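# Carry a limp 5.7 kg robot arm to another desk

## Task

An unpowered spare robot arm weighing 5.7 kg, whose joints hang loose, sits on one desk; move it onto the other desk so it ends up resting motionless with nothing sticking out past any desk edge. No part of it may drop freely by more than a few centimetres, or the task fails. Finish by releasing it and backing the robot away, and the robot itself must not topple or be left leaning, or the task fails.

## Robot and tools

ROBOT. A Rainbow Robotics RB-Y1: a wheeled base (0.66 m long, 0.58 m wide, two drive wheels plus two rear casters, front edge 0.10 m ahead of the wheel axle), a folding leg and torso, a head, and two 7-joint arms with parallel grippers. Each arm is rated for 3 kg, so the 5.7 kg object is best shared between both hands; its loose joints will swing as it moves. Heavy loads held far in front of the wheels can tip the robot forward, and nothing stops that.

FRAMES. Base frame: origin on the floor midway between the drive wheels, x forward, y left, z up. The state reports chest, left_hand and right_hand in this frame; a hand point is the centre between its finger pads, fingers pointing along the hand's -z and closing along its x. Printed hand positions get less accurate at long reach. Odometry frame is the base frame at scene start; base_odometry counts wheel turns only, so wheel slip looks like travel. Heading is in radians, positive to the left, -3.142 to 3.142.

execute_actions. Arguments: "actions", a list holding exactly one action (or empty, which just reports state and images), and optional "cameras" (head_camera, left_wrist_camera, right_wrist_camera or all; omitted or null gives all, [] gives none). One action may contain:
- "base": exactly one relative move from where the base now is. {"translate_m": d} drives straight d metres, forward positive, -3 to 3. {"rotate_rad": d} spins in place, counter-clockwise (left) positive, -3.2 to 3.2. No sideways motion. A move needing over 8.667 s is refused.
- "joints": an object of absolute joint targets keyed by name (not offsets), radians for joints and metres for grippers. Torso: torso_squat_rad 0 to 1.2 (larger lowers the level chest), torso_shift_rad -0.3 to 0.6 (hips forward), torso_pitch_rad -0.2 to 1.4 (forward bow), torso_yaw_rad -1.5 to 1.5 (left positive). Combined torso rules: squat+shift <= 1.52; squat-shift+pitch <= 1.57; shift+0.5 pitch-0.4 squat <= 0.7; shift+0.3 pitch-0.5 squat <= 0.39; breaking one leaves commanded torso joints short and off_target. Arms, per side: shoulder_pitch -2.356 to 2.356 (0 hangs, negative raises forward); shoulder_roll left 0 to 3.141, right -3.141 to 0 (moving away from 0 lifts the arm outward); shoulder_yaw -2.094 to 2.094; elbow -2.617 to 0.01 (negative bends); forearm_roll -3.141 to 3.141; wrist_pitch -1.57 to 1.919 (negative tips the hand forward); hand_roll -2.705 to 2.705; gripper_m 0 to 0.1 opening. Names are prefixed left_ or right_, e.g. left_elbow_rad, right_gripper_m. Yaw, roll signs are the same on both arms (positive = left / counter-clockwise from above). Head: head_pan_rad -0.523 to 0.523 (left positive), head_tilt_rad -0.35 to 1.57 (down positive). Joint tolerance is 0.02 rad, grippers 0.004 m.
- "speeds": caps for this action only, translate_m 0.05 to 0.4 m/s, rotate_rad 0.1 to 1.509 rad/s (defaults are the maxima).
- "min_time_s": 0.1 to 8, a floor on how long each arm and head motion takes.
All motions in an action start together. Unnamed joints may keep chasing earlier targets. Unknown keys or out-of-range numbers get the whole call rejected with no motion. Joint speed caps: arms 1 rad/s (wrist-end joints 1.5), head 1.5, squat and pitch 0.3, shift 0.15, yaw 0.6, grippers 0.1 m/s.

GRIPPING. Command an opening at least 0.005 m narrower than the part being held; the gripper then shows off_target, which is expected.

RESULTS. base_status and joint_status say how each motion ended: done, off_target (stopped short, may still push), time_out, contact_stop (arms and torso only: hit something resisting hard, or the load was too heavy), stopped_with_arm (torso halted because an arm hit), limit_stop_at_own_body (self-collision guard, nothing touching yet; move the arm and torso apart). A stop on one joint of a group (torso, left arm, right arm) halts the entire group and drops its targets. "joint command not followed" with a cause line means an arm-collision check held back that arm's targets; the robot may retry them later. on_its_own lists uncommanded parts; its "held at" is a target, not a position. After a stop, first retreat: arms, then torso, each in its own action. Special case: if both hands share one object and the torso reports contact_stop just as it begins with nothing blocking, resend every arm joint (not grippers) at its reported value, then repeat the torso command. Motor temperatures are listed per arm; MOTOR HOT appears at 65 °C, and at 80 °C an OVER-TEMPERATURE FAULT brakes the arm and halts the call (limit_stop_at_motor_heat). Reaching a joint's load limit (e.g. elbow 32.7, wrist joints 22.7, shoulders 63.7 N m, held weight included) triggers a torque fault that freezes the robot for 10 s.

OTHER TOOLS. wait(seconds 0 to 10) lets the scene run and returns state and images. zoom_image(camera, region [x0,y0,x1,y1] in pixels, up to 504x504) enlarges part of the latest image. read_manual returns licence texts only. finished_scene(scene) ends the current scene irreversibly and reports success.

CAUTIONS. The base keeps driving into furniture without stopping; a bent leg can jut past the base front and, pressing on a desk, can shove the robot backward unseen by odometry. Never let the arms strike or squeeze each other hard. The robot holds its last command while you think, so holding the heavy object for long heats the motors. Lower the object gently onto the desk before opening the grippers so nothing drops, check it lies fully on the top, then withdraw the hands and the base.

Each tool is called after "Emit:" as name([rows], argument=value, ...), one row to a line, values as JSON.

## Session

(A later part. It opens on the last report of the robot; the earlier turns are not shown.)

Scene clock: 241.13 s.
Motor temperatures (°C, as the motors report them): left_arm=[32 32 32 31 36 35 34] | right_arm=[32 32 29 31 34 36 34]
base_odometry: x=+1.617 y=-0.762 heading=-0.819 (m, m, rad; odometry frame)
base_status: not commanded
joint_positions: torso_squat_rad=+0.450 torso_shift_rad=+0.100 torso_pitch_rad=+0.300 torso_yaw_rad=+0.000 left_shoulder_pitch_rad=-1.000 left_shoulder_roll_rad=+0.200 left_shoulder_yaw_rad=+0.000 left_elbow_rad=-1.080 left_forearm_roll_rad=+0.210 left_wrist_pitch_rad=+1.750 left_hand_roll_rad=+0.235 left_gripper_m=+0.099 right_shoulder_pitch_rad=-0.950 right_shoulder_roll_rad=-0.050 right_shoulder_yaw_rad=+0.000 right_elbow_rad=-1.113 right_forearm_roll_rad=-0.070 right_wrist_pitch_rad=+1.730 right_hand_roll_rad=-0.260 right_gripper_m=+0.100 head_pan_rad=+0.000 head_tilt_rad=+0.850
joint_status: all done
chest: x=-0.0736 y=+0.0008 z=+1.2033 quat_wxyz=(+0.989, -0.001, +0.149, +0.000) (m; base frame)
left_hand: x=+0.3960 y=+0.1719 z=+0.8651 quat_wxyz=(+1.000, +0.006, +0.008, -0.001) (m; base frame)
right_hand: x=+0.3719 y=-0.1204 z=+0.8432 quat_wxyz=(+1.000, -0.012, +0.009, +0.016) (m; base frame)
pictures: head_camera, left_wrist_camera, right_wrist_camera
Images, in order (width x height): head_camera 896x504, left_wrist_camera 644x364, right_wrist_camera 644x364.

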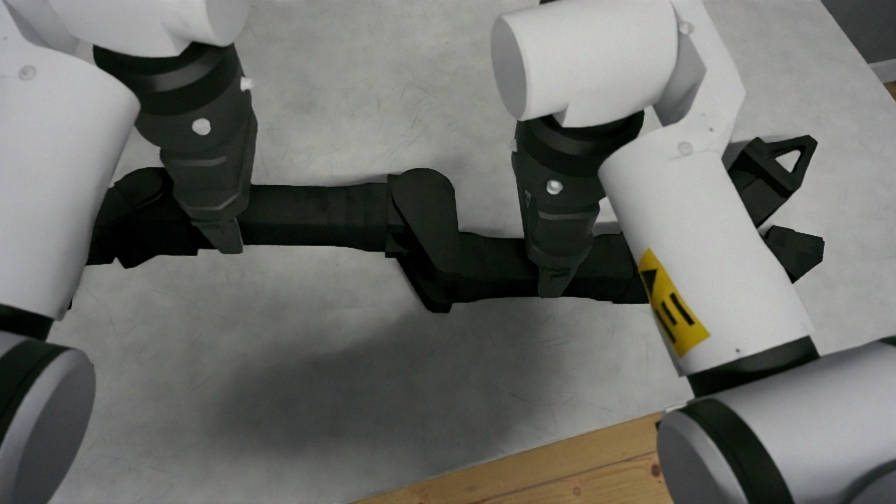

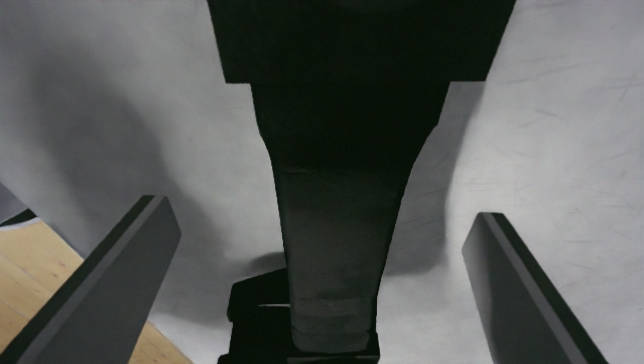

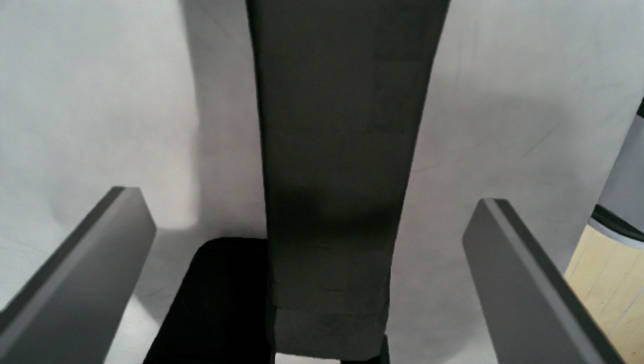

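Emit:
execute_actions([
  {"joints": {"torso_squat_rad": 0.6}},
])

Scene clock: 247.17 s.
Motor temperatures (°C, as the motors report them): left_arm=[32 32 32 31 36 35 34] | right_arm=[32 32 29 31 34 36 34]
base_odometry: x=+1.617 y=-0.762 heading=-0.819 (m, m, rad; odometry frame)
base_status: not commanded
joint_positions: torso_squat_rad=+0.600 torso_shift_rad=+0.100 torso_pitch_rad=+0.300 torso_yaw_rad=+0.000 left_shoulder_pitch_rad=-1.000 left_shoulder_roll_rad=+0.200 left_shoulder_yaw_rad=+0.000 left_elbow_rad=-1.080 left_forearm_roll_rad=+0.210 left_wrist_pitch_rad=+1.750 left_hand_roll_rad=+0.235 left_gripper_m=+0.099 right_shoulder_pitch_rad=-0.950 right_shoulder_roll_rad=-0.050 right_shoulder_yaw_rad=+0.000 right_elbow_rad=-1.113 right_forearm_roll_rad=-0.070 right_wrist_pitch_rad=+1.730 right_hand_roll_rad=-0.260 right_gripper_m=+0.100 head_pan_rad=+0.000 head_tilt_rad=+0.850
joint_status: all done
chest: x=-0.0789 y=+0.0008 z=+1.1510 quat_wxyz=(+0.989, -0.001, +0.149, +0.000) (m; base frame)
left_hand: x=+0.3907 y=+0.1719 z=+0.8128 quat_wxyz=(+1.000, +0.006, +0.008, -0.001) (m; base frame)
right_hand: x=+0.3667 y=-0.1205 z=+0.7908 quat_wxyz=(+1.000, -0.012, +0.009, +0.016) (m; base frame)
pictures: head_camera, left_wrist_camera, right_wrist_camera
Images, in order (width x height): head_camera 896x504, left_wrist_camera 644x364, right_wrist_camera 644x364.

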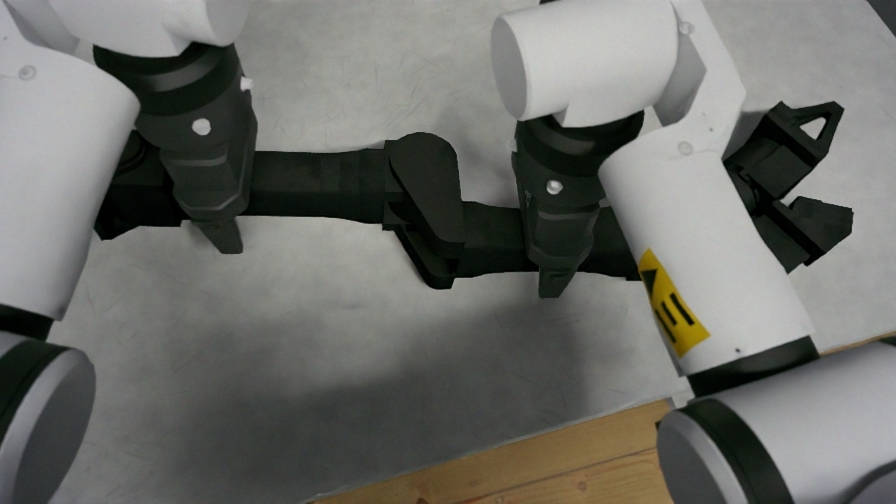

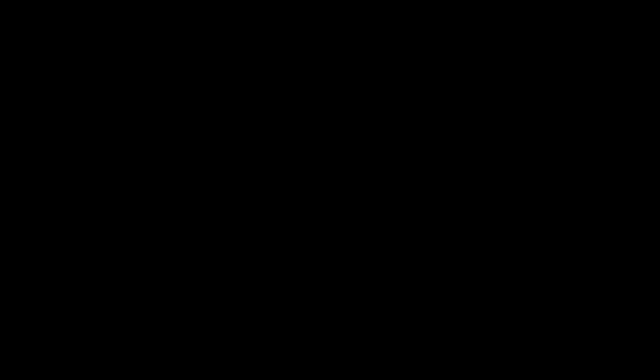

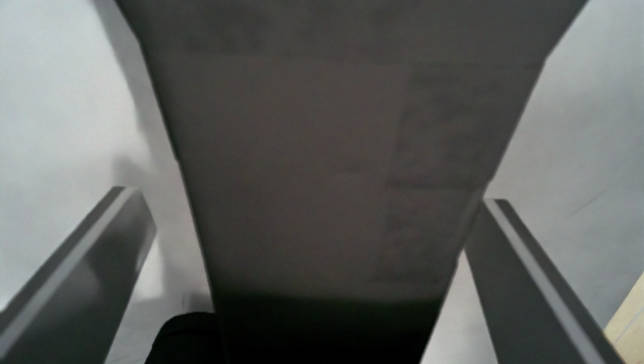

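Emit:
execute_actions([
  {"joints": {"left_gripper_m": 0.02, "right_gripper_m": 0.02}},
])

Scene clock: 252.63 s.
Motor temperatures (°C, as the motors report them): left_arm=[32 32 32 31 36 35 34] | right_arm=[32 32 29 31 34 37 34]
base_odometry: x=+1.617 y=-0.762 heading=-0.819 (m, m, rad; odometry frame)
base_status: not commanded
joint_positions: torso_squat_rad=+0.600 torso_shift_rad=+0.100 torso_pitch_rad=+0.300 torso_yaw_rad=+0.000 left_shoulder_pitch_rad=-1.001 left_shoulder_roll_rad=+0.202 left_shoulder_yaw_rad=+0.001 left_elbow_rad=-1.080 left_forearm_roll_rad=+0.209 left_wrist_pitch_rad=+1.749 left_hand_roll_rad=+0.235 left_gripper_m=+0.055 right_shoulder_pitch_rad=-0.949 right_shoulder_roll_rad=-0.051 right_shoulder_yaw_rad=+0.000 right_elbow_rad=-1.112 right_forearm_roll_rad=-0.070 right_wrist_pitch_rad=+1.731 right_hand_roll_rad=-0.260 right_gripper_m=+0.055 head_pan_rad=+0.000 head_tilt_rad=+0.850
joint_status: left_gripper_m off_target (ended at +0.055, target +0.020); right_gripper_m off_target (ended at +0.055, target +0.020)
chest: x=-0.0789 y=+0.0008 z=+1.1510 quat_wxyz=(+0.989, -0.001, +0.149, +0.000) (m; base frame)
left_hand: x=+0.3916 y=+0.1732 z=+0.8134 quat_wxyz=(+1.000, +0.007, +0.006, +0.000) (m; base frame)
right_hand: x=+0.3660 y=-0.1212 z=+0.7902 quat_wxyz=(+1.000, -0.013, +0.010, +0.016) (m; base frame)
pictures: head_camera, left_wrist_camera, right_wrist_camera
Images, in order (width x height): head_camera 896x504, left_wrist_camera 644x364, right_wrist_camera 644x364.

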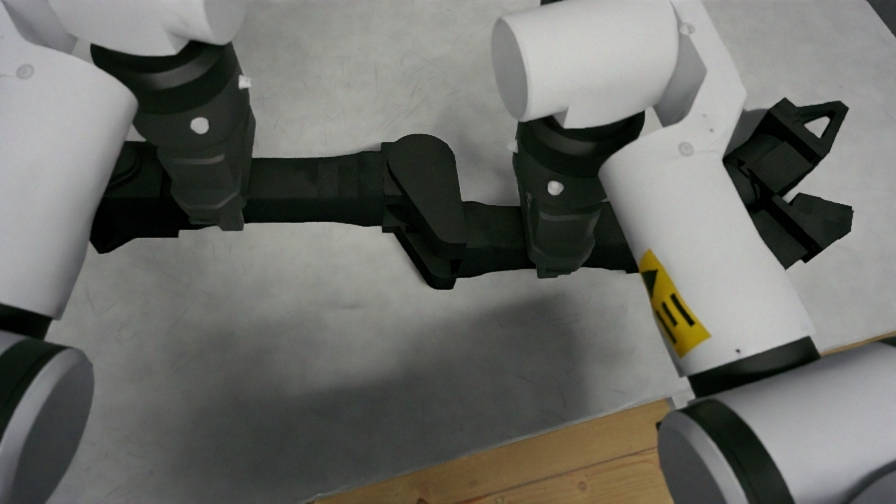

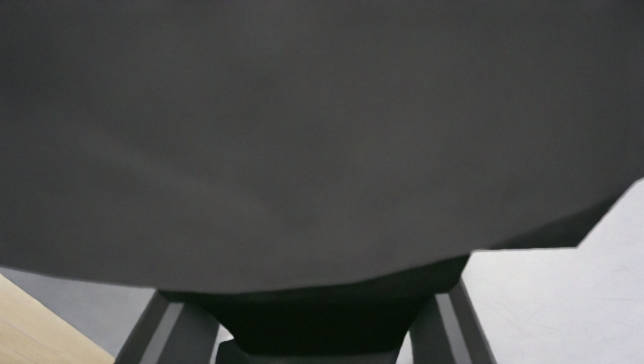

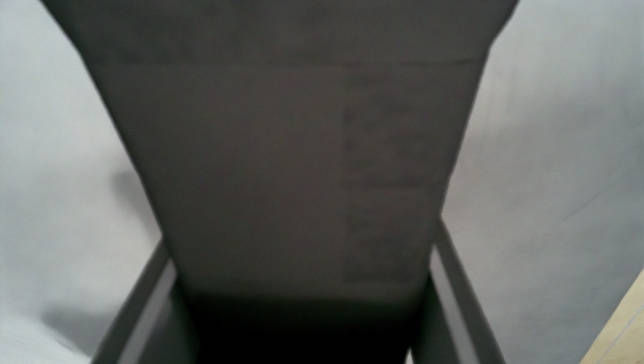

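Both grips hold at 0.055 m. I'll lift a little first to test them.

Emit:
execute_actions([
  {"joints": {"torso_squat_rad": 0.45}},
], cameras=["head_camera"])

Scene clock: 259.07 s.
Motor temperatures (°C, as the motors report them): left_arm=[32 32 32 31 36 35 34] | right_arm=[32 32 29 32 34 37 34]
base_odometry: x=+1.617 y=-0.762 heading=-0.819 (m, m, rad; odometry frame)
base_status: not commanded
joint_positions: torso_squat_rad=+0.450 torso_shift_rad=+0.101 torso_pitch_rad=+0.302 torso_yaw_rad=+0.000 left_shoulder_pitch_rad=-0.999 left_shoulder_roll_rad=+0.202 left_shoulder_yaw_rad=+0.001 left_elbow_rad=-1.079 left_forearm_roll_rad=+0.209 left_wrist_pitch_rad=+1.749 left_hand_roll_rad=+0.235 left_gripper_m=+0.055 right_shoulder_pitch_rad=-0.946 right_shoulder_roll_rad=-0.050 right_shoulder_yaw_rad=+0.000 right_elbow_rad=-1.110 right_forearm_roll_rad=-0.070 right_wrist_pitch_rad=+1.731 right_hand_roll_rad=-0.260 right_gripper_m=+0.055 head_pan_rad=+0.000 head_tilt_rad=+0.850
joint_status: all done
chest: x=-0.0726 y=+0.0009 z=+1.2031 quat_wxyz=(+0.989, -0.001, +0.150, +0.000) (m; base frame)
left_hand: x=+0.3962 y=+0.1731 z=+0.8636 quat_wxyz=(+1.000, +0.006, +0.009, +0.000) (m; base frame)
right_hand: x=+0.3703 y=-0.1217 z=+0.8400 quat_wxyz=(+1.000, -0.013, +0.013, +0.015) (m; base frame)
pictures: head_camera
Images, in order (width x height): head_camera 896x504.

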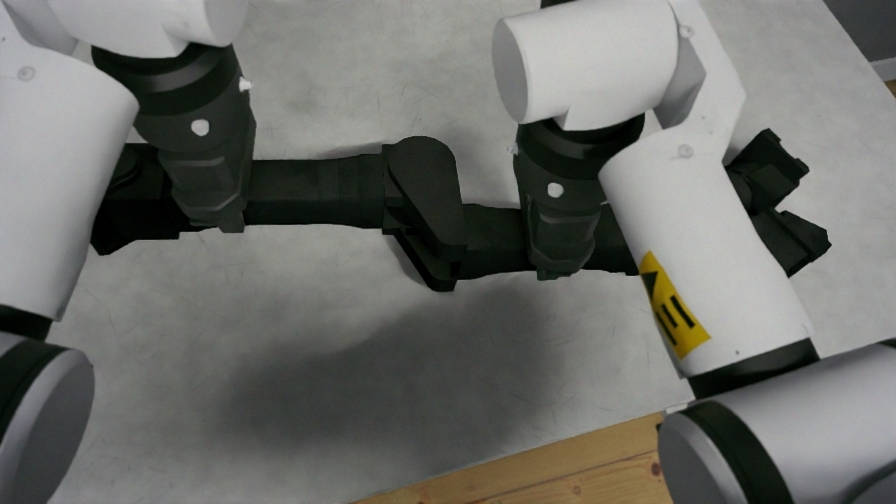

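Emit:
execute_actions([
  {"joints": {"torso_squat_rad": 0.0}},
], cameras=["head_camera"])

Scene clock: 266.07 s.
Motor temperatures (°C, as the motors report them): left_arm=[32 32 32 32 36 35 34] | right_arm=[33 32 29 32 34 37 34]
base_odometry: x=+1.617 y=-0.762 heading=-0.819 (m, m, rad; odometry frame)
base_status: not commanded
joint_positions: torso_squat_rad=+0.000 torso_shift_rad=+0.101 torso_pitch_rad=+0.302 torso_yaw_rad=+0.000 left_shoulder_pitch_rad=-0.999 left_shoulder_roll_rad=+0.202 left_shoulder_yaw_rad=+0.001 left_elbow_rad=-1.079 left_forearm_roll_rad=+0.209 left_wrist_pitch_rad=+1.749 left_hand_roll_rad=+0.235 left_gripper_m=+0.055 right_shoulder_pitch_rad=-0.946 right_shoulder_roll_rad=-0.050 right_shoulder_yaw_rad=+0.000 right_elbow_rad=-1.110 right_forearm_roll_rad=-0.070 right_wrist_pitch_rad=+1.731 right_hand_roll_rad=-0.260 right_gripper_m=+0.055 head_pan_rad=+0.000 head_tilt_rad=+0.850
joint_status: all done
chest: x=-0.0654 y=+0.0009 z=+1.2723 quat_wxyz=(+0.989, -0.001, +0.151, +0.000) (m; base frame)
left_hand: x=+0.4032 y=+0.1732 z=+0.9326 quat_wxyz=(+1.000, +0.006, +0.009, +0.000) (m; base frame)
right_hand: x=+0.3771 y=-0.1216 z=+0.9089 quat_wxyz=(+1.000, -0.013, +0.013, +0.015) (m; base frame)
pictures: head_camera
Images, in order (width x height): head_camera 896x504.

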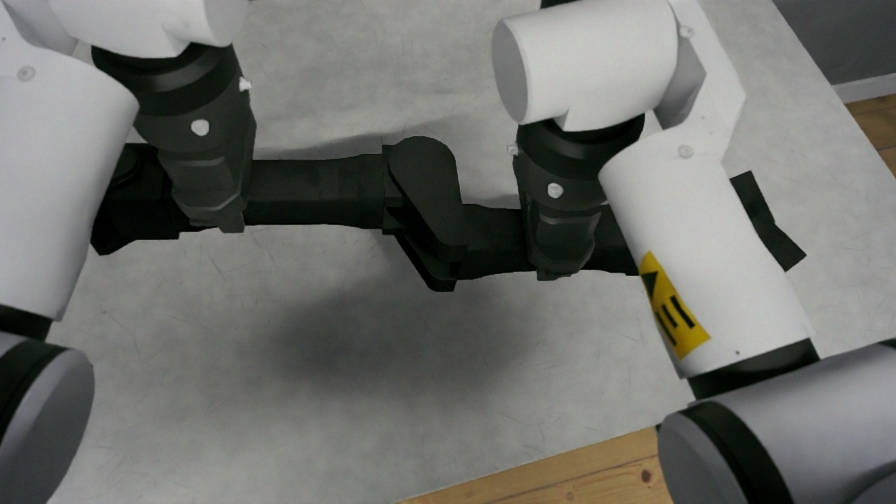

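Emit:
execute_actions([
  {"joints": {"left_shoulder_pitch_rad": -1.45, "left_elbow_rad": -0.65, "right_shoulder_pitch_rad": -1.40, "right_elbow_rad": -0.68, "head_pan_rad": -0.4, "head_tilt_rad": 0.7}, "min_time_s": 3},
], cameras=["head_camera"])

Scene clock: 292.03 s.
Motor temperatures (°C, as the motors report them): left_arm=[33 32 32 32 37 35 34] | right_arm=[33 32 29 33 34 37 35]
base_odometry: x=+1.617 y=-0.762 heading=-0.819 (m, m, rad; odometry frame)
base_status: not commanded
joint_positions: torso_squat_rad=+0.000 torso_shift_rad=+0.101 torso_pitch_rad=+0.302 torso_yaw_rad=+0.000 left_shoulder_pitch_rad=-1.445 left_shoulder_roll_rad=+0.201 left_shoulder_yaw_rad=-0.001 left_elbow_rad=-0.647 left_forearm_roll_rad=+0.209 left_wrist_pitch_rad=+1.752 left_hand_roll_rad=+0.234 left_gripper_m=+0.055 right_shoulder_pitch_rad=-1.026 right_shoulder_roll_rad=-0.063 right_shoulder_yaw_rad=-0.001 right_elbow_rad=-1.013 right_forearm_roll_rad=-0.065 right_wrist_pitch_rad=+1.732 right_hand_roll_rad=-0.260 right_gripper_m=+0.057 head_pan_rad=-0.400 head_tilt_rad=+0.700
joint_status: right_shoulder_pitch_rad contact_stop (moved -0.081 of -0.454); right_elbow_rad contact_stop_at_right_shoulder_pitch_rad (moved +0.097 of +0.430); the others done
on_its_own: right_shoulder_pitch_rad is held at -1.029, not at your -1.400, since a contact_stop; right_elbow_rad is held at -1.014, not at your -0.680, since a contact_stop
chest: x=-0.0657 y=+0.0010 z=+1.2724 quat_wxyz=(+0.989, -0.001, +0.150, +0.000) (m; base frame)
left_hand: x=+0.4624 y=+0.1329 z=+1.0302 quat_wxyz=(+0.999, +0.032, +0.005, -0.023) (m; base frame)
right_hand: x=+0.3891 y=-0.1239 z=+0.9189 quat_wxyz=(+0.999, -0.030, +0.020, +0.019) (m; base frame)
pictures: head_camera
Images, in order (width x height): head_camera 896x504.

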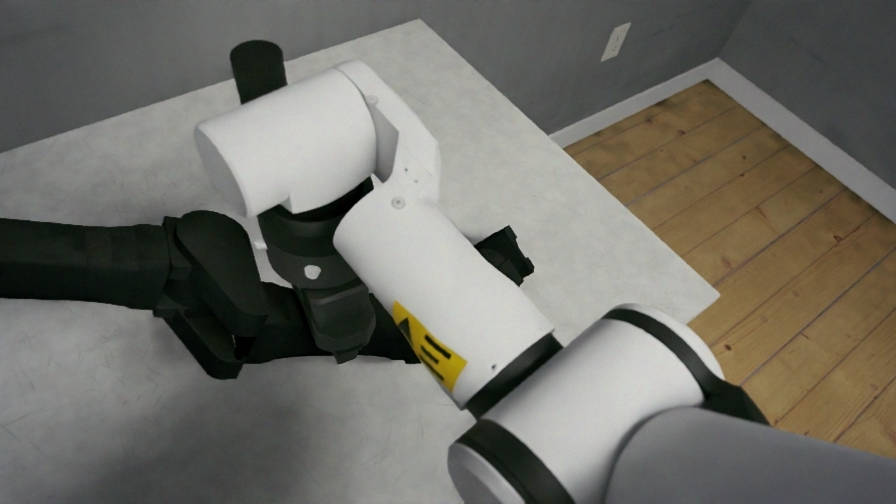

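Emit:
execute_actions([
  {"joints": {"right_shoulder_pitch_rad": -1.40, "right_elbow_rad": -0.68, "right_shoulder_roll_rad": -0.1, "head_pan_rad": 0.0, "head_tilt_rad": 0.7}, "min_time_s": 4},
], cameras=["head_camera"])

Scene clock: 301.37 s.
Motor temperatures (°C, as the motors report them): left_arm=[33 32 32 32 37 35 34] | right_arm=[34 32 29 33 34 37 35]
base_odometry: x=+1.617 y=-0.762 heading=-0.819 (m, m, rad; odometry frame)
base_status: not commanded
joint_positions: torso_squat_rad=+0.000 torso_shift_rad=+0.101 torso_pitch_rad=+0.302 torso_yaw_rad=+0.000 left_shoulder_pitch_rad=-1.447 left_shoulder_roll_rad=+0.201 left_shoulder_yaw_rad=-0.001 left_elbow_rad=-0.648 left_forearm_roll_rad=+0.210 left_wrist_pitch_rad=+1.751 left_hand_roll_rad=+0.235 left_gripper_m=+0.055 right_shoulder_pitch_rad=-1.109 right_shoulder_roll_rad=-0.081 right_shoulder_yaw_rad=-0.001 right_elbow_rad=-0.908 right_forearm_roll_rad=-0.063 right_wrist_pitch_rad=+1.733 right_hand_roll_rad=-0.260 right_gripper_m=+0.056 head_pan_rad=+0.000 head_tilt_rad=+0.700
joint_status: right_shoulder_pitch_rad contact_stop (moved -0.082 of -0.374); right_elbow_rad contact_stop_at_right_shoulder_pitch_rad (moved +0.105 of +0.333); the others done
on_its_own: right_shoulder_pitch_rad is held at -1.113, not at your -1.400, since a contact_stop; right_elbow_rad is held at -0.910, not at your -0.680, since a contact_stop
chest: x=-0.0655 y=+0.0009 z=+1.2724 quat_wxyz=(+0.989, -0.001, +0.150, +0.000) (m; base frame)
left_hand: x=+0.4637 y=+0.1318 z=+1.0316 quat_wxyz=(+0.999, +0.031, +0.003, -0.023) (m; base frame)
right_hand: x=+0.3999 y=-0.1301 z=+0.9293 quat_wxyz=(+0.998, -0.048, +0.029, +0.019) (m; base frame)
pictures: head_camera
Images, in order (width x height): head_camera 896x504.

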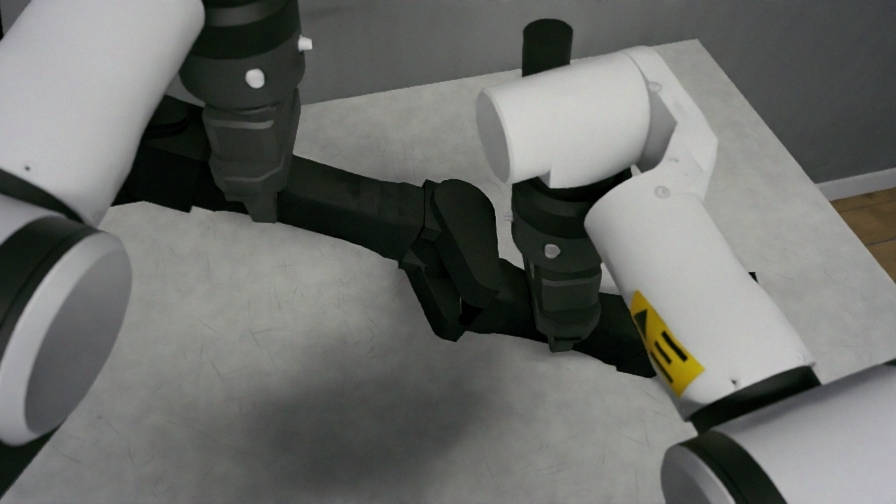

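Emit:
execute_actions([
  {"joints": {"right_shoulder_pitch_rad": -1.40, "right_elbow_rad": -0.68, "right_shoulder_roll_rad": -0.28, "right_forearm_roll_rad": -0.27, "right_hand_roll_rad": -0.2, "right_wrist_pitch_rad": 1.73, "right_shoulder_yaw_rad": 0}, "min_time_s": 3},
], cameras=["head_camera"])

Scene clock: 315.67 s.
Motor temperatures (°C, as the motors report them): left_arm=[33 32 32 32 37 35 34] | right_arm=[34 32 29 33 34 37 35]
base_odometry: x=+1.617 y=-0.762 heading=-0.819 (m, m, rad; odometry frame)
base_status: not commanded
joint_positions: torso_squat_rad=+0.000 torso_shift_rad=+0.101 torso_pitch_rad=+0.302 torso_yaw_rad=+0.000 left_shoulder_pitch_rad=-1.448 left_shoulder_roll_rad=+0.201 left_shoulder_yaw_rad=+0.000 left_elbow_rad=-0.649 left_forearm_roll_rad=+0.209 left_wrist_pitch_rad=+1.750 left_hand_roll_rad=+0.235 left_gripper_m=+0.056 right_shoulder_pitch_rad=-1.266 right_shoulder_roll_rad=-0.193 right_shoulder_yaw_rad=+0.001 right_elbow_rad=-0.771 right_forearm_roll_rad=-0.176 right_wrist_pitch_rad=+1.734 right_hand_roll_rad=-0.226 right_gripper_m=+0.055 head_pan_rad=+0.000 head_tilt_rad=+0.700
joint_status: right_shoulder_pitch_rad contact_stop (moved -0.157 of -0.291); right_shoulder_roll_rad contact_stop_at_right_shoulder_pitch_rad (moved -0.112 of -0.199); right_elbow_rad contact_stop_at_right_shoulder_pitch_rad (moved +0.137 of +0.228); right_forearm_roll_rad contact_stop_at_right_shoulder_pitch_rad (moved -0.113 of -0.207); right_hand_roll_rad contact_stop_at_right_shoulder_pitch_rad (moved +0.034 of +0.060); the others done
on_its_own: right_shoulder_pitch_rad is held at -1.270, not at your -1.400, since a contact_stop; right_shoulder_roll_rad is held at -0.193, not at your -0.280, since a contact_stop; right_elbow_rad is held at -0.773, not at your -0.680, since a contact_stop; right_forearm_roll_rad is held at -0.177, not at your -0.270, since a contact_stop; right_hand_roll_rad is held at -0.226, not at your -0.200, since a contact_stop
chest: x=-0.0656 y=+0.0009 z=+1.2724 quat_wxyz=(+0.989, -0.001, +0.150, +0.000) (m; base frame)
left_hand: x=+0.4643 y=+0.1320 z=+1.0322 quat_wxyz=(+0.999, +0.031, +0.002, -0.022) (m; base frame)
right_hand: x=+0.4383 y=-0.1546 z=+0.9755 quat_wxyz=(+0.999, -0.039, +0.020, +0.015) (m; base frame)
pictures: head_camera
Images, in order (width x height): head_camera 896x504.

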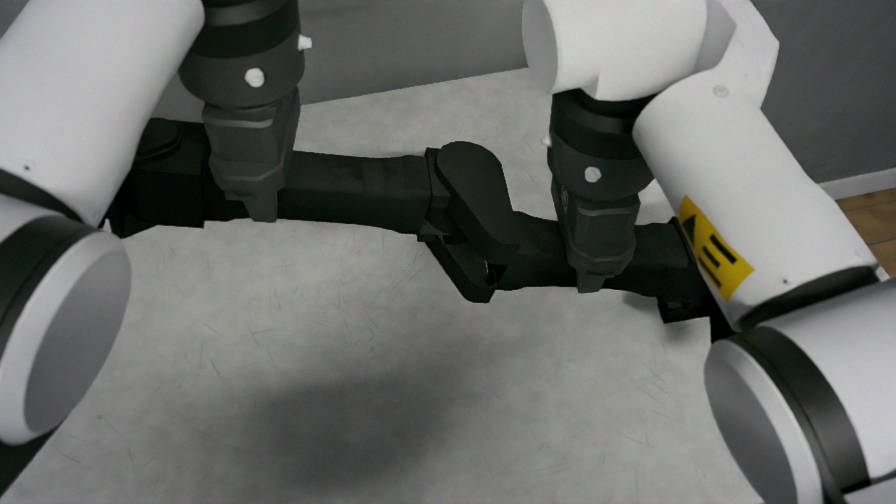

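The right arm got further that time, so I'll send the same targets again.

Emit:
execute_actions([
  {"joints": {"right_shoulder_pitch_rad": -1.40, "right_elbow_rad": -0.75, "right_shoulder_roll_rad": -0.28, "right_forearm_roll_rad": -0.27, "right_hand_roll_rad": -0.2, "right_wrist_pitch_rad": 1.8, "right_shoulder_yaw_rad": 0}, "min_time_s": 2},
], cameras=["head_camera"])

Scene clock: 322.30 s.
Motor temperatures (°C, as the motors report them): left_arm=[33 32 32 32 37 35 34] | right_arm=[34 32 29 33 34 37 35]
base_odometry: x=+1.617 y=-0.762 heading=-0.819 (m, m, rad; odometry frame)
base_status: not commanded
joint_positions: torso_squat_rad=+0.000 torso_shift_rad=+0.101 torso_pitch_rad=+0.302 torso_yaw_rad=+0.000 left_shoulder_pitch_rad=-1.448 left_shoulder_roll_rad=+0.202 left_shoulder_yaw_rad=+0.000 left_elbow_rad=-0.649 left_forearm_roll_rad=+0.209 left_wrist_pitch_rad=+1.750 left_hand_roll_rad=+0.235 left_gripper_m=+0.058 right_shoulder_pitch_rad=-1.341 right_shoulder_roll_rad=-0.247 right_shoulder_yaw_rad=+0.002 right_elbow_rad=-0.749 right_forearm_roll_rad=-0.233 right_wrist_pitch_rad=+1.777 right_hand_roll_rad=-0.209 right_gripper_m=+0.056 head_pan_rad=+0.000 head_tilt_rad=+0.700
joint_status: right_shoulder_pitch_rad contact_stop (moved -0.074 of -0.134); right_shoulder_roll_rad contact_stop_at_right_shoulder_pitch_rad (moved -0.054 of -0.087); right_forearm_roll_rad contact_stop_at_right_shoulder_pitch_rad (moved -0.057 of -0.094); right_wrist_pitch_rad contact_stop_at_right_shoulder_pitch_rad (moved +0.043 of +0.066); the others done
on_its_own: right_shoulder_pitch_rad is held at -1.347, not at your -1.400, since a contact_stop; right_shoulder_roll_rad is held at -0.248, not at your -0.280, since a contact_stop; right_forearm_roll_rad is held at -0.233, not at your -0.270, since a contact_stop; right_wrist_pitch_rad is held at +1.777, not at your +1.800, since a contact_stop
chest: x=-0.0653 y=+0.0008 z=+1.2723 quat_wxyz=(+0.989, +0.000, +0.151, +0.000) (m; base frame)
left_hand: x=+0.4647 y=+0.1321 z=+1.0322 quat_wxyz=(+0.999, +0.031, +0.002, -0.022) (m; base frame)
right_hand: x=+0.4535 y=-0.1633 z=+1.0112 quat_wxyz=(+0.999, -0.030, +0.015, +0.014) (m; base frame)
pictures: head_camera
Images, in order (width x height): head_camera 896x504.

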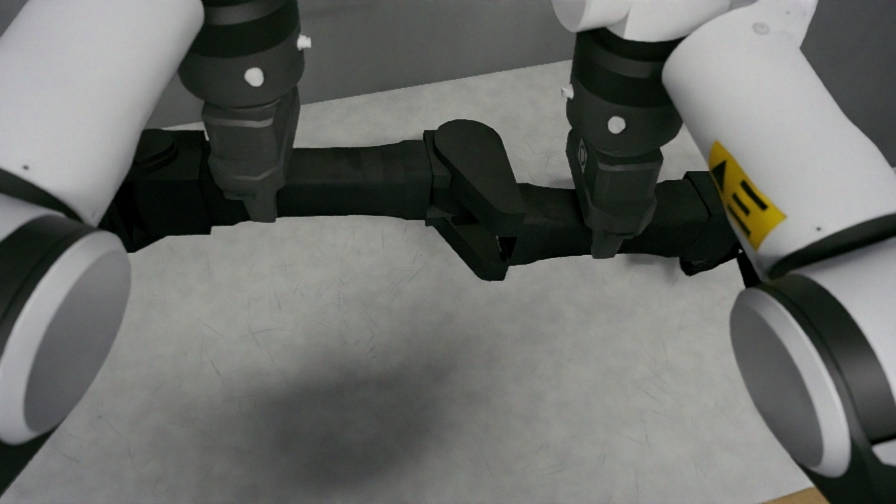

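Emit:
execute_actions([
  {"base": {"translate_m": -0.5}, "speeds": {"translate_m": 0.2}},
], cameras=["head_camera"])

Emit:
execute_actions([
  {"base": {"rotate_rad": -2.935}, "speeds": {"rotate_rad": 0.5}, "joints": {"head_tilt_rad": 0.2}},
], cameras=["head_camera"])

Scene clock: 344.33 s.
Motor temperatures (°C, as the motors report them): left_arm=[34 32 32 32 37 35 34] | right_arm=[35 32 29 33 34 37 35]
base_odometry: x=+1.275 y=-0.397 heading=-0.819 (m, m, rad; odometry frame)
base_status: done
joint_positions: torso_squat_rad=+0.000 torso_shift_rad=+0.101 torso_pitch_rad=+0.302 torso_yaw_rad=+0.000 left_shoulder_pitch_rad=-1.448 left_shoulder_roll_rad=+0.202 left_shoulder_yaw_rad=+0.000 left_elbow_rad=-0.649 left_forearm_roll_rad=+0.209 left_wrist_pitch_rad=+1.750 left_hand_roll_rad=+0.235 left_gripper_m=+0.058 right_shoulder_pitch_rad=-1.341 right_shoulder_roll_rad=-0.247 right_shoulder_yaw_rad=+0.002 right_elbow_rad=-0.749 right_forearm_roll_rad=-0.233 right_wrist_pitch_rad=+1.777 right_hand_roll_rad=-0.209 right_gripper_m=+0.056 head_pan_rad=+0.000 head_tilt_rad=+0.700
joint_status: not commanded
on_its_own: right_shoulder_pitch_rad is held at -1.347, not at your -1.400, since a contact_stop; right_shoulder_roll_rad is held at -0.248, not at your -0.280, since a contact_stop; right_forearm_roll_rad is held at -0.233, not at your -0.270, since a contact_stop; right_wrist_pitch_rad is held at +1.777, not at your +1.800, since a contact_stop
chest: x=-0.0653 y=+0.0008 z=+1.2723 quat_wxyz=(+0.989, +0.000, +0.151, +0.000) (m; base frame)
left_hand: x=+0.4646 y=+0.1322 z=+1.0321 quat_wxyz=(+0.999, +0.031, +0.002, -0.022) (m; base frame)
right_hand: x=+0.4535 y=-0.1633 z=+1.0113 quat_wxyz=(+0.999, -0.030, +0.015, +0.014) (m; base frame)
pictures: head_camera
Images, in order (width x height): head_camera 896x504.

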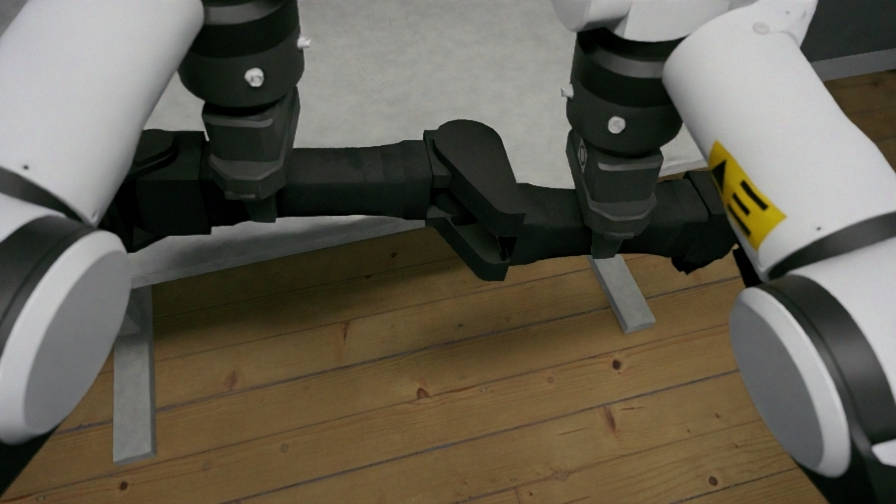

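Scene clock: 351.53 s.
Motor temperatures (°C, as the motors report them): left_arm=[34 32 32 32 37 35 34] | right_arm=[35 32 29 33 34 37 35]
base_odometry: x=+1.275 y=-0.397 heading=+2.529 (m, m, rad; odometry frame)
base_status: done
joint_positions: torso_squat_rad=+0.000 torso_shift_rad=+0.101 torso_pitch_rad=+0.302 torso_yaw_rad=+0.000 left_shoulder_pitch_rad=-1.448 left_shoulder_roll_rad=+0.202 left_shoulder_yaw_rad=+0.000 left_elbow_rad=-0.649 left_forearm_roll_rad=+0.209 left_wrist_pitch_rad=+1.750 left_hand_roll_rad=+0.235 left_gripper_m=+0.058 right_shoulder_pitch_rad=-1.341 right_shoulder_roll_rad=-0.247 right_shoulder_yaw_rad=+0.002 right_elbow_rad=-0.749 right_forearm_roll_rad=-0.233 right_wrist_pitch_rad=+1.777 right_hand_roll_rad=-0.209 right_gripper_m=+0.056 head_pan_rad=+0.000 head_tilt_rad=+0.200
joint_status: all done
on_its_own: right_shoulder_pitch_rad is held at -1.347, not at your -1.400, since a contact_stop; right_shoulder_roll_rad is held at -0.248, not at your -0.280, since a contact_stop; right_forearm_roll_rad is held at -0.233, not at your -0.270, since a contact_stop; right_wrist_pitch_rad is held at +1.777, not at your +1.800, since a contact_stop
chest: x=-0.0653 y=+0.0008 z=+1.2723 quat_wxyz=(+0.989, +0.000, +0.151, +0.000) (m; base frame)
left_hand: x=+0.4646 y=+0.1322 z=+1.0321 quat_wxyz=(+0.999, +0.031, +0.002, -0.022) (m; base frame)
right_hand: x=+0.4536 y=-0.1633 z=+1.0113 quat_wxyz=(+0.999, -0.030, +0.015, +0.014) (m; base frame)
pictures: head_camera
Images, in order (width x height): head_camera 896x504.

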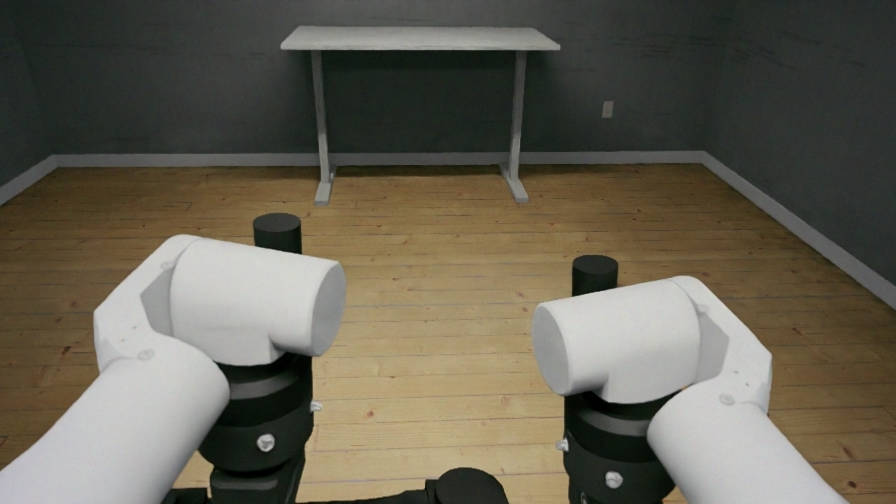

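Emit:
execute_actions([
  {"base": {"rotate_rad": 0.044}},
], cameras=[])

Emit:
execute_actions([
  {"base": {"translate_m": 2.5}, "speeds": {"translate_m": 0.35}, "joints": {"head_tilt_rad": 0.45}},
], cameras=["head_camera"])

Scene clock: 364.80 s.
Motor temperatures (°C, as the motors report them): left_arm=[34 32 32 32 37 35 34] | right_arm=[35 33 29 33 34 37 35]
base_odometry: x=+1.275 y=-0.397 heading=+2.573 (m, m, rad; odometry frame)
base_status: done
joint_positions: torso_squat_rad=+0.000 torso_shift_rad=+0.101 torso_pitch_rad=+0.302 torso_yaw_rad=+0.000 left_shoulder_pitch_rad=-1.448 left_shoulder_roll_rad=+0.202 left_shoulder_yaw_rad=+0.000 left_elbow_rad=-0.649 left_forearm_roll_rad=+0.209 left_wrist_pitch_rad=+1.750 left_hand_roll_rad=+0.235 left_gripper_m=+0.058 right_shoulder_pitch_rad=-1.341 right_shoulder_roll_rad=-0.247 right_shoulder_yaw_rad=+0.002 right_elbow_rad=-0.749 right_forearm_roll_rad=-0.233 right_wrist_pitch_rad=+1.777 right_hand_roll_rad=-0.209 right_gripper_m=+0.056 head_pan_rad=+0.000 head_tilt_rad=+0.200
joint_status: not commanded
on_its_own: right_shoulder_pitch_rad is held at -1.347, not at your -1.400, since a contact_stop; right_shoulder_roll_rad is held at -0.248, not at your -0.280, since a contact_stop; right_forearm_roll_rad is held at -0.233, not at your -0.270, since a contact_stop; right_wrist_pitch_rad is held at +1.777, not at your +1.800, since a contact_stop
chest: x=-0.0653 y=+0.0008 z=+1.2723 quat_wxyz=(+0.989, +0.000, +0.151, +0.000) (m; base frame)
left_hand: x=+0.4646 y=+0.1322 z=+1.0321 quat_wxyz=(+0.999, +0.031, +0.002, -0.022) (m; base frame)
right_hand: x=+0.4536 y=-0.1633 z=+1.0113 quat_wxyz=(+0.999, -0.030, +0.015, +0.014) (m; base frame)
pictures: none
No camera images: the call's "cameras" was empty. Leave "cameras" out to get every camera's image.

Scene clock: 373.20 s.
Motor temperatures (°C, as the motors report them): left_arm=[34 32 32 32 37 35 34] | right_arm=[36 33 29 33 34 37 35]
base_odometry: x=-0.831 y=+0.950 heading=+2.572 (m, m, rad; odometry frame)
base_status: done
joint_positions: torso_squat_rad=+0.000 torso_shift_rad=+0.101 torso_pitch_rad=+0.303 torso_yaw_rad=+0.000 left_shoulder_pitch_rad=-1.448 left_shoulder_roll_rad=+0.202 left_shoulder_yaw_rad=+0.000 left_elbow_rad=-0.649 left_forearm_roll_rad=+0.209 left_wrist_pitch_rad=+1.750 left_hand_roll_rad=+0.235 left_gripper_m=+0.058 right_shoulder_pitch_rad=-1.341 right_shoulder_roll_rad=-0.247 right_shoulder_yaw_rad=+0.002 right_elbow_rad=-0.749 right_forearm_roll_rad=-0.233 right_wrist_pitch_rad=+1.777 right_hand_roll_rad=-0.209 right_gripper_m=+0.056 head_pan_rad=+0.000 head_tilt_rad=+0.450
joint_status: all done
on_its_own: right_shoulder_pitch_rad is held at -1.347, not at your -1.400, since a contact_stop; right_shoulder_roll_rad is held at -0.248, not at your -0.280, since a contact_stop; right_forearm_roll_rad is held at -0.233, not at your -0.270, since a contact_stop; right_wrist_pitch_rad is held at +1.777, not at your +1.800, since a contact_stop
chest: x=-0.0653 y=+0.0008 z=+1.2723 quat_wxyz=(+0.989, +0.000, +0.151, +0.000) (m; base frame)
left_hand: x=+0.4646 y=+0.1322 z=+1.0320 quat_wxyz=(+0.999, +0.031, +0.002, -0.022) (m; base frame)
right_hand: x=+0.4536 y=-0.1633 z=+1.0112 quat_wxyz=(+0.999, -0.030, +0.015, +0.014) (m; base frame)
pictures: head_camera
Images, in order (width x height): head_camera 896x504.

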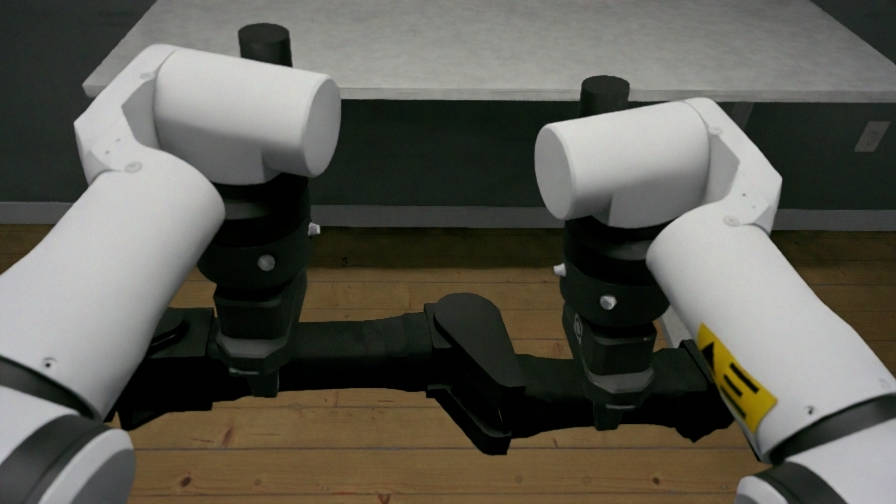

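Emit:
execute_actions([
  {"joints": {"torso_pitch_rad": 0.1, "head_pan_rad": -0.5, "head_tilt_rad": 0.6}},
], cameras=["head_camera", "right_wrist_camera"])

Scene clock: 380.97 s.
Motor temperatures (°C, as the motors report them): left_arm=[34 32 32 32 37 35 34] | right_arm=[36 33 29 34 34 37 35]
base_odometry: x=-0.831 y=+0.950 heading=+2.572 (m, m, rad; odometry frame)
base_status: not commanded
joint_positions: torso_squat_rad=+0.000 torso_shift_rad=+0.101 torso_pitch_rad=+0.102 torso_yaw_rad=+0.000 left_shoulder_pitch_rad=-1.448 left_shoulder_roll_rad=+0.202 left_shoulder_yaw_rad=+0.000 left_elbow_rad=-0.649 left_forearm_roll_rad=+0.209 left_wrist_pitch_rad=+1.750 left_hand_roll_rad=+0.235 left_gripper_m=+0.058 right_shoulder_pitch_rad=-1.341 right_shoulder_roll_rad=-0.247 right_shoulder_yaw_rad=+0.002 right_elbow_rad=-0.748 right_forearm_roll_rad=-0.233 right_wrist_pitch_rad=+1.777 right_hand_roll_rad=-0.209 right_gripper_m=+0.056 head_pan_rad=-0.500 head_tilt_rad=+0.600
joint_status: all done
on_its_own: right_shoulder_pitch_rad is held at -1.347, not at your -1.400, since a contact_stop; right_shoulder_roll_rad is held at -0.248, not at your -0.280, since a contact_stop; right_forearm_roll_rad is held at -0.233, not at your -0.270, since a contact_stop; right_wrist_pitch_rad is held at +1.777, not at your +1.800, since a contact_stop
chest: x=-0.1259 y=+0.0009 z=+1.2848 quat_wxyz=(+0.999, +0.000, +0.051, +0.000) (m; base frame)
left_hand: x=+0.4411 y=+0.1323 z=+1.1546 quat_wxyz=(+0.994, +0.033, -0.098, -0.019) (m; base frame)
right_hand: x=+0.4344 y=-0.1632 z=+1.1320 quat_wxyz=(+0.996, -0.031, -0.085, +0.011) (m; base frame)
pictures: head_camera, right_wrist_camera
Images, in order (width x height): head_camera 896x504, right_wrist_camera 644x364.

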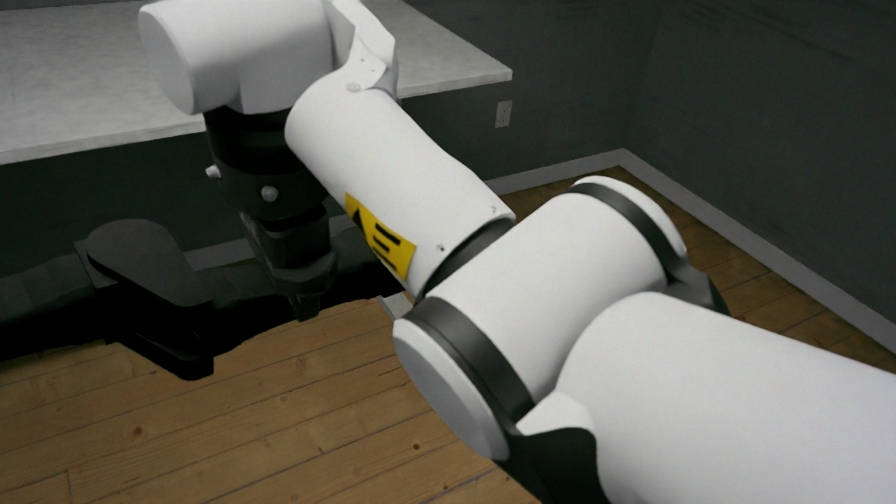

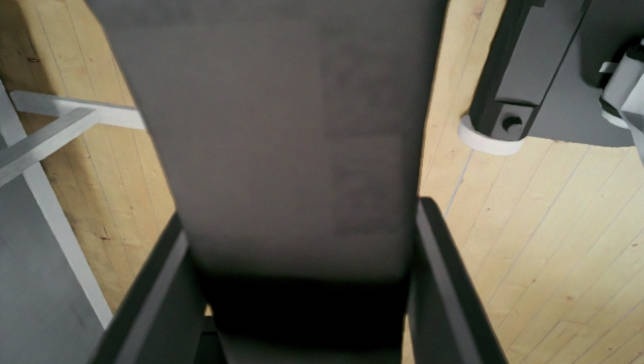

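Emit:
execute_actions([
  {"base": {"translate_m": 0.9}, "speeds": {"translate_m": 0.2}, "joints": {"torso_pitch_rad": 0.0, "head_pan_rad": 0.0, "head_tilt_rad": 0.9}},
])

Scene clock: 393.07 s.
Motor temperatures (°C, as the motors report them): left_arm=[34 32 32 32 37 35 34] | right_arm=[36 33 29 34 34 37 35]
base_odometry: x=-1.589 y=+1.435 heading=+2.571 (m, m, rad; odometry frame)
base_status: done
joint_positions: torso_squat_rad=+0.000 torso_shift_rad=+0.101 torso_pitch_rad=+0.002 torso_yaw_rad=+0.000 left_shoulder_pitch_rad=-1.448 left_shoulder_roll_rad=+0.202 left_shoulder_yaw_rad=+0.000 left_elbow_rad=-0.649 left_forearm_roll_rad=+0.209 left_wrist_pitch_rad=+1.750 left_hand_roll_rad=+0.235 left_gripper_m=+0.058 right_shoulder_pitch_rad=-1.341 right_shoulder_roll_rad=-0.247 right_shoulder_yaw_rad=+0.002 right_elbow_rad=-0.748 right_forearm_roll_rad=-0.233 right_wrist_pitch_rad=+1.777 right_hand_roll_rad=-0.209 right_gripper_m=+0.056 head_pan_rad=+0.000 head_tilt_rad=+0.900
joint_status: all done
on_its_own: right_shoulder_pitch_rad is held at -1.347, not at your -1.400, since a contact_stop; right_shoulder_roll_rad is held at -0.248, not at your -0.280, since a contact_stop; right_forearm_roll_rad is held at -0.233, not at your -0.270, since a contact_stop; right_wrist_pitch_rad is held at +1.777, not at your +1.800, since a contact_stop
chest: x=-0.1567 y=+0.0009 z=+1.2864 quat_wxyz=(+1.000, +0.000, +0.001, +0.000) (m; base frame)
left_hand: x=+0.4204 y=+0.1323 z=+1.2134 quat_wxyz=(+0.988, +0.034, -0.147, -0.017) (m; base frame)
right_hand: x=+0.4160 y=-0.1632 z=+1.1901 quat_wxyz=(+0.990, -0.032, -0.134, +0.010) (m; base frame)
pictures: head_camera, left_wrist_camera, right_wrist_camera
Images, in order (width x height): head_camera 896x504, left_wrist_camera 644x364, right_wrist_camera 644x364.

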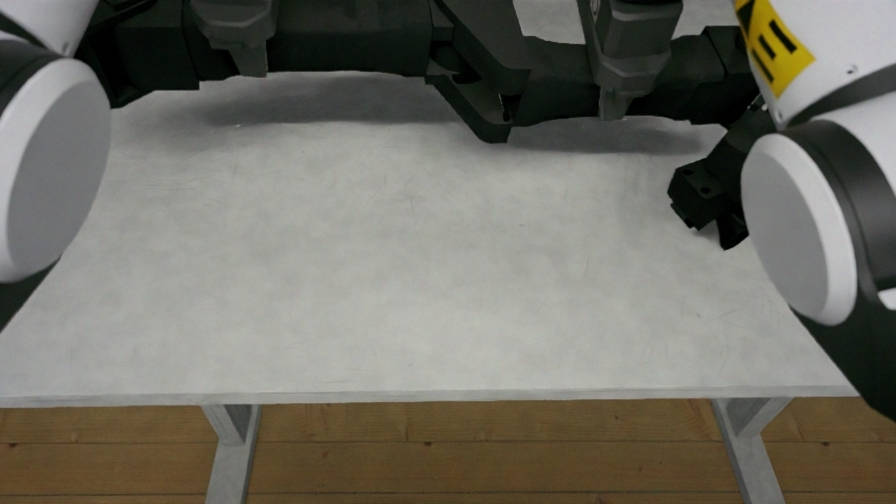

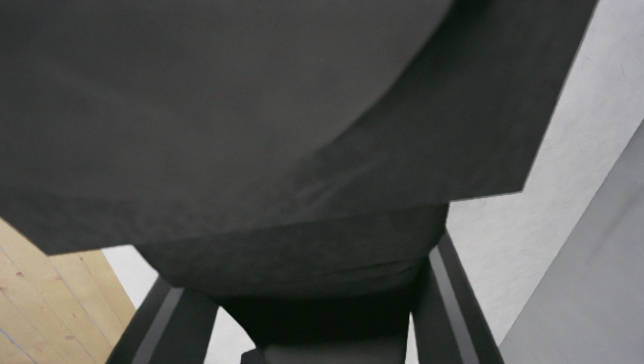

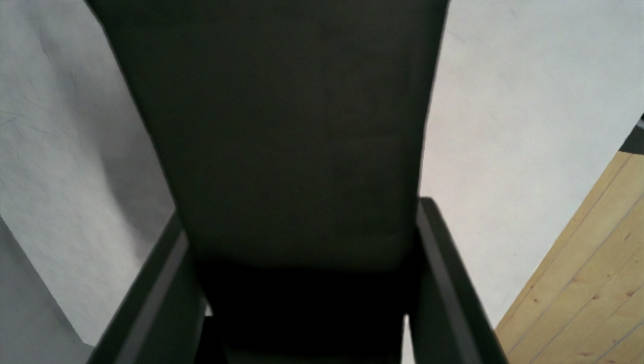

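Emit:
execute_actions([
  {"base": {"translate_m": 0.1}, "speeds": {"translate_m": 0.15}, "joints": {"torso_pitch_rad": 0.2, "head_tilt_rad": 0.8}},
], cameras=["head_camera"])

Scene clock: 400.30 s.
Motor temperatures (°C, as the motors report them): left_arm=[34 32 32 32 37 35 34] | right_arm=[36 33 29 34 34 37 35]
base_odometry: x=-1.673 y=+1.489 heading=+2.571 (m, m, rad; odometry frame)
base_status: done
joint_positions: torso_squat_rad=+0.000 torso_shift_rad=+0.101 torso_pitch_rad=+0.069 torso_yaw_rad=+0.000 left_shoulder_pitch_rad=-1.447 left_shoulder_roll_rad=+0.200 left_shoulder_yaw_rad=+0.000 left_elbow_rad=-0.648 left_forearm_roll_rad=+0.210 left_wrist_pitch_rad=+1.750 left_hand_roll_rad=+0.235 left_gripper_m=+0.059 right_shoulder_pitch_rad=-1.343 right_shoulder_roll_rad=-0.248 right_shoulder_yaw_rad=+0.002 right_elbow_rad=-0.750 right_forearm_roll_rad=-0.233 right_wrist_pitch_rad=+1.777 right_hand_roll_rad=-0.209 right_gripper_m=+0.057 head_pan_rad=+0.000 head_tilt_rad=+0.800
joint_status: torso_pitch_rad contact_stop (moved +0.067 of +0.198); the others done
on_its_own: torso_pitch_rad is held at +0.067, not at your +0.200, since a contact_stop; right_shoulder_pitch_rad is held at -1.347, not at your -1.400, since a contact_stop; right_shoulder_roll_rad is held at -0.248, not at your -0.280, since a contact_stop; right_forearm_roll_rad is held at -0.233, not at your -0.270, since a contact_stop; right_wrist_pitch_rad is held at +1.777, not at your +1.800, since a contact_stop
chest: x=-0.1358 y=+0.0009 z=+1.2856 quat_wxyz=(+0.999, -0.001, +0.035, +0.000) (m; base frame)
left_hand: x=+0.4345 y=+0.1316 z=+1.1731 quat_wxyz=(+0.993, +0.033, -0.113, -0.019) (m; base frame)
right_hand: x=+0.4299 y=-0.1626 z=+1.1528 quat_wxyz=(+0.994, -0.031, -0.103, +0.011) (m; base frame)
pictures: head_camera
Images, in order (width x height): head_camera 896x504.

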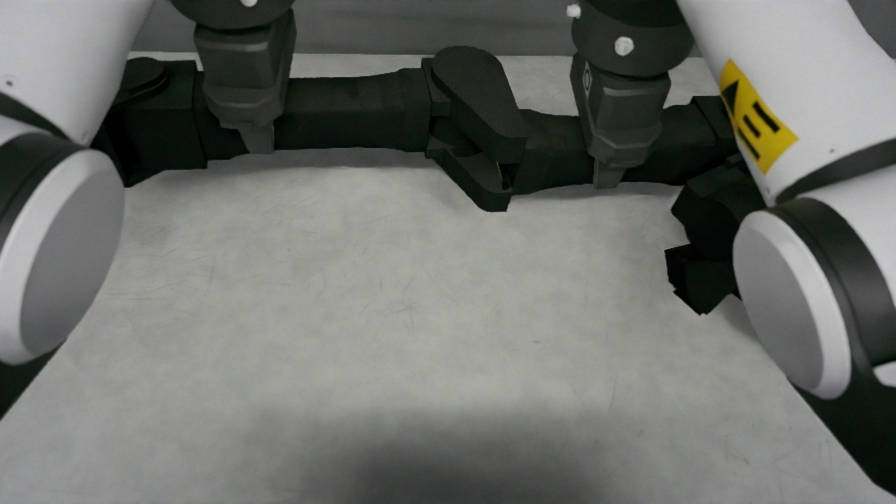

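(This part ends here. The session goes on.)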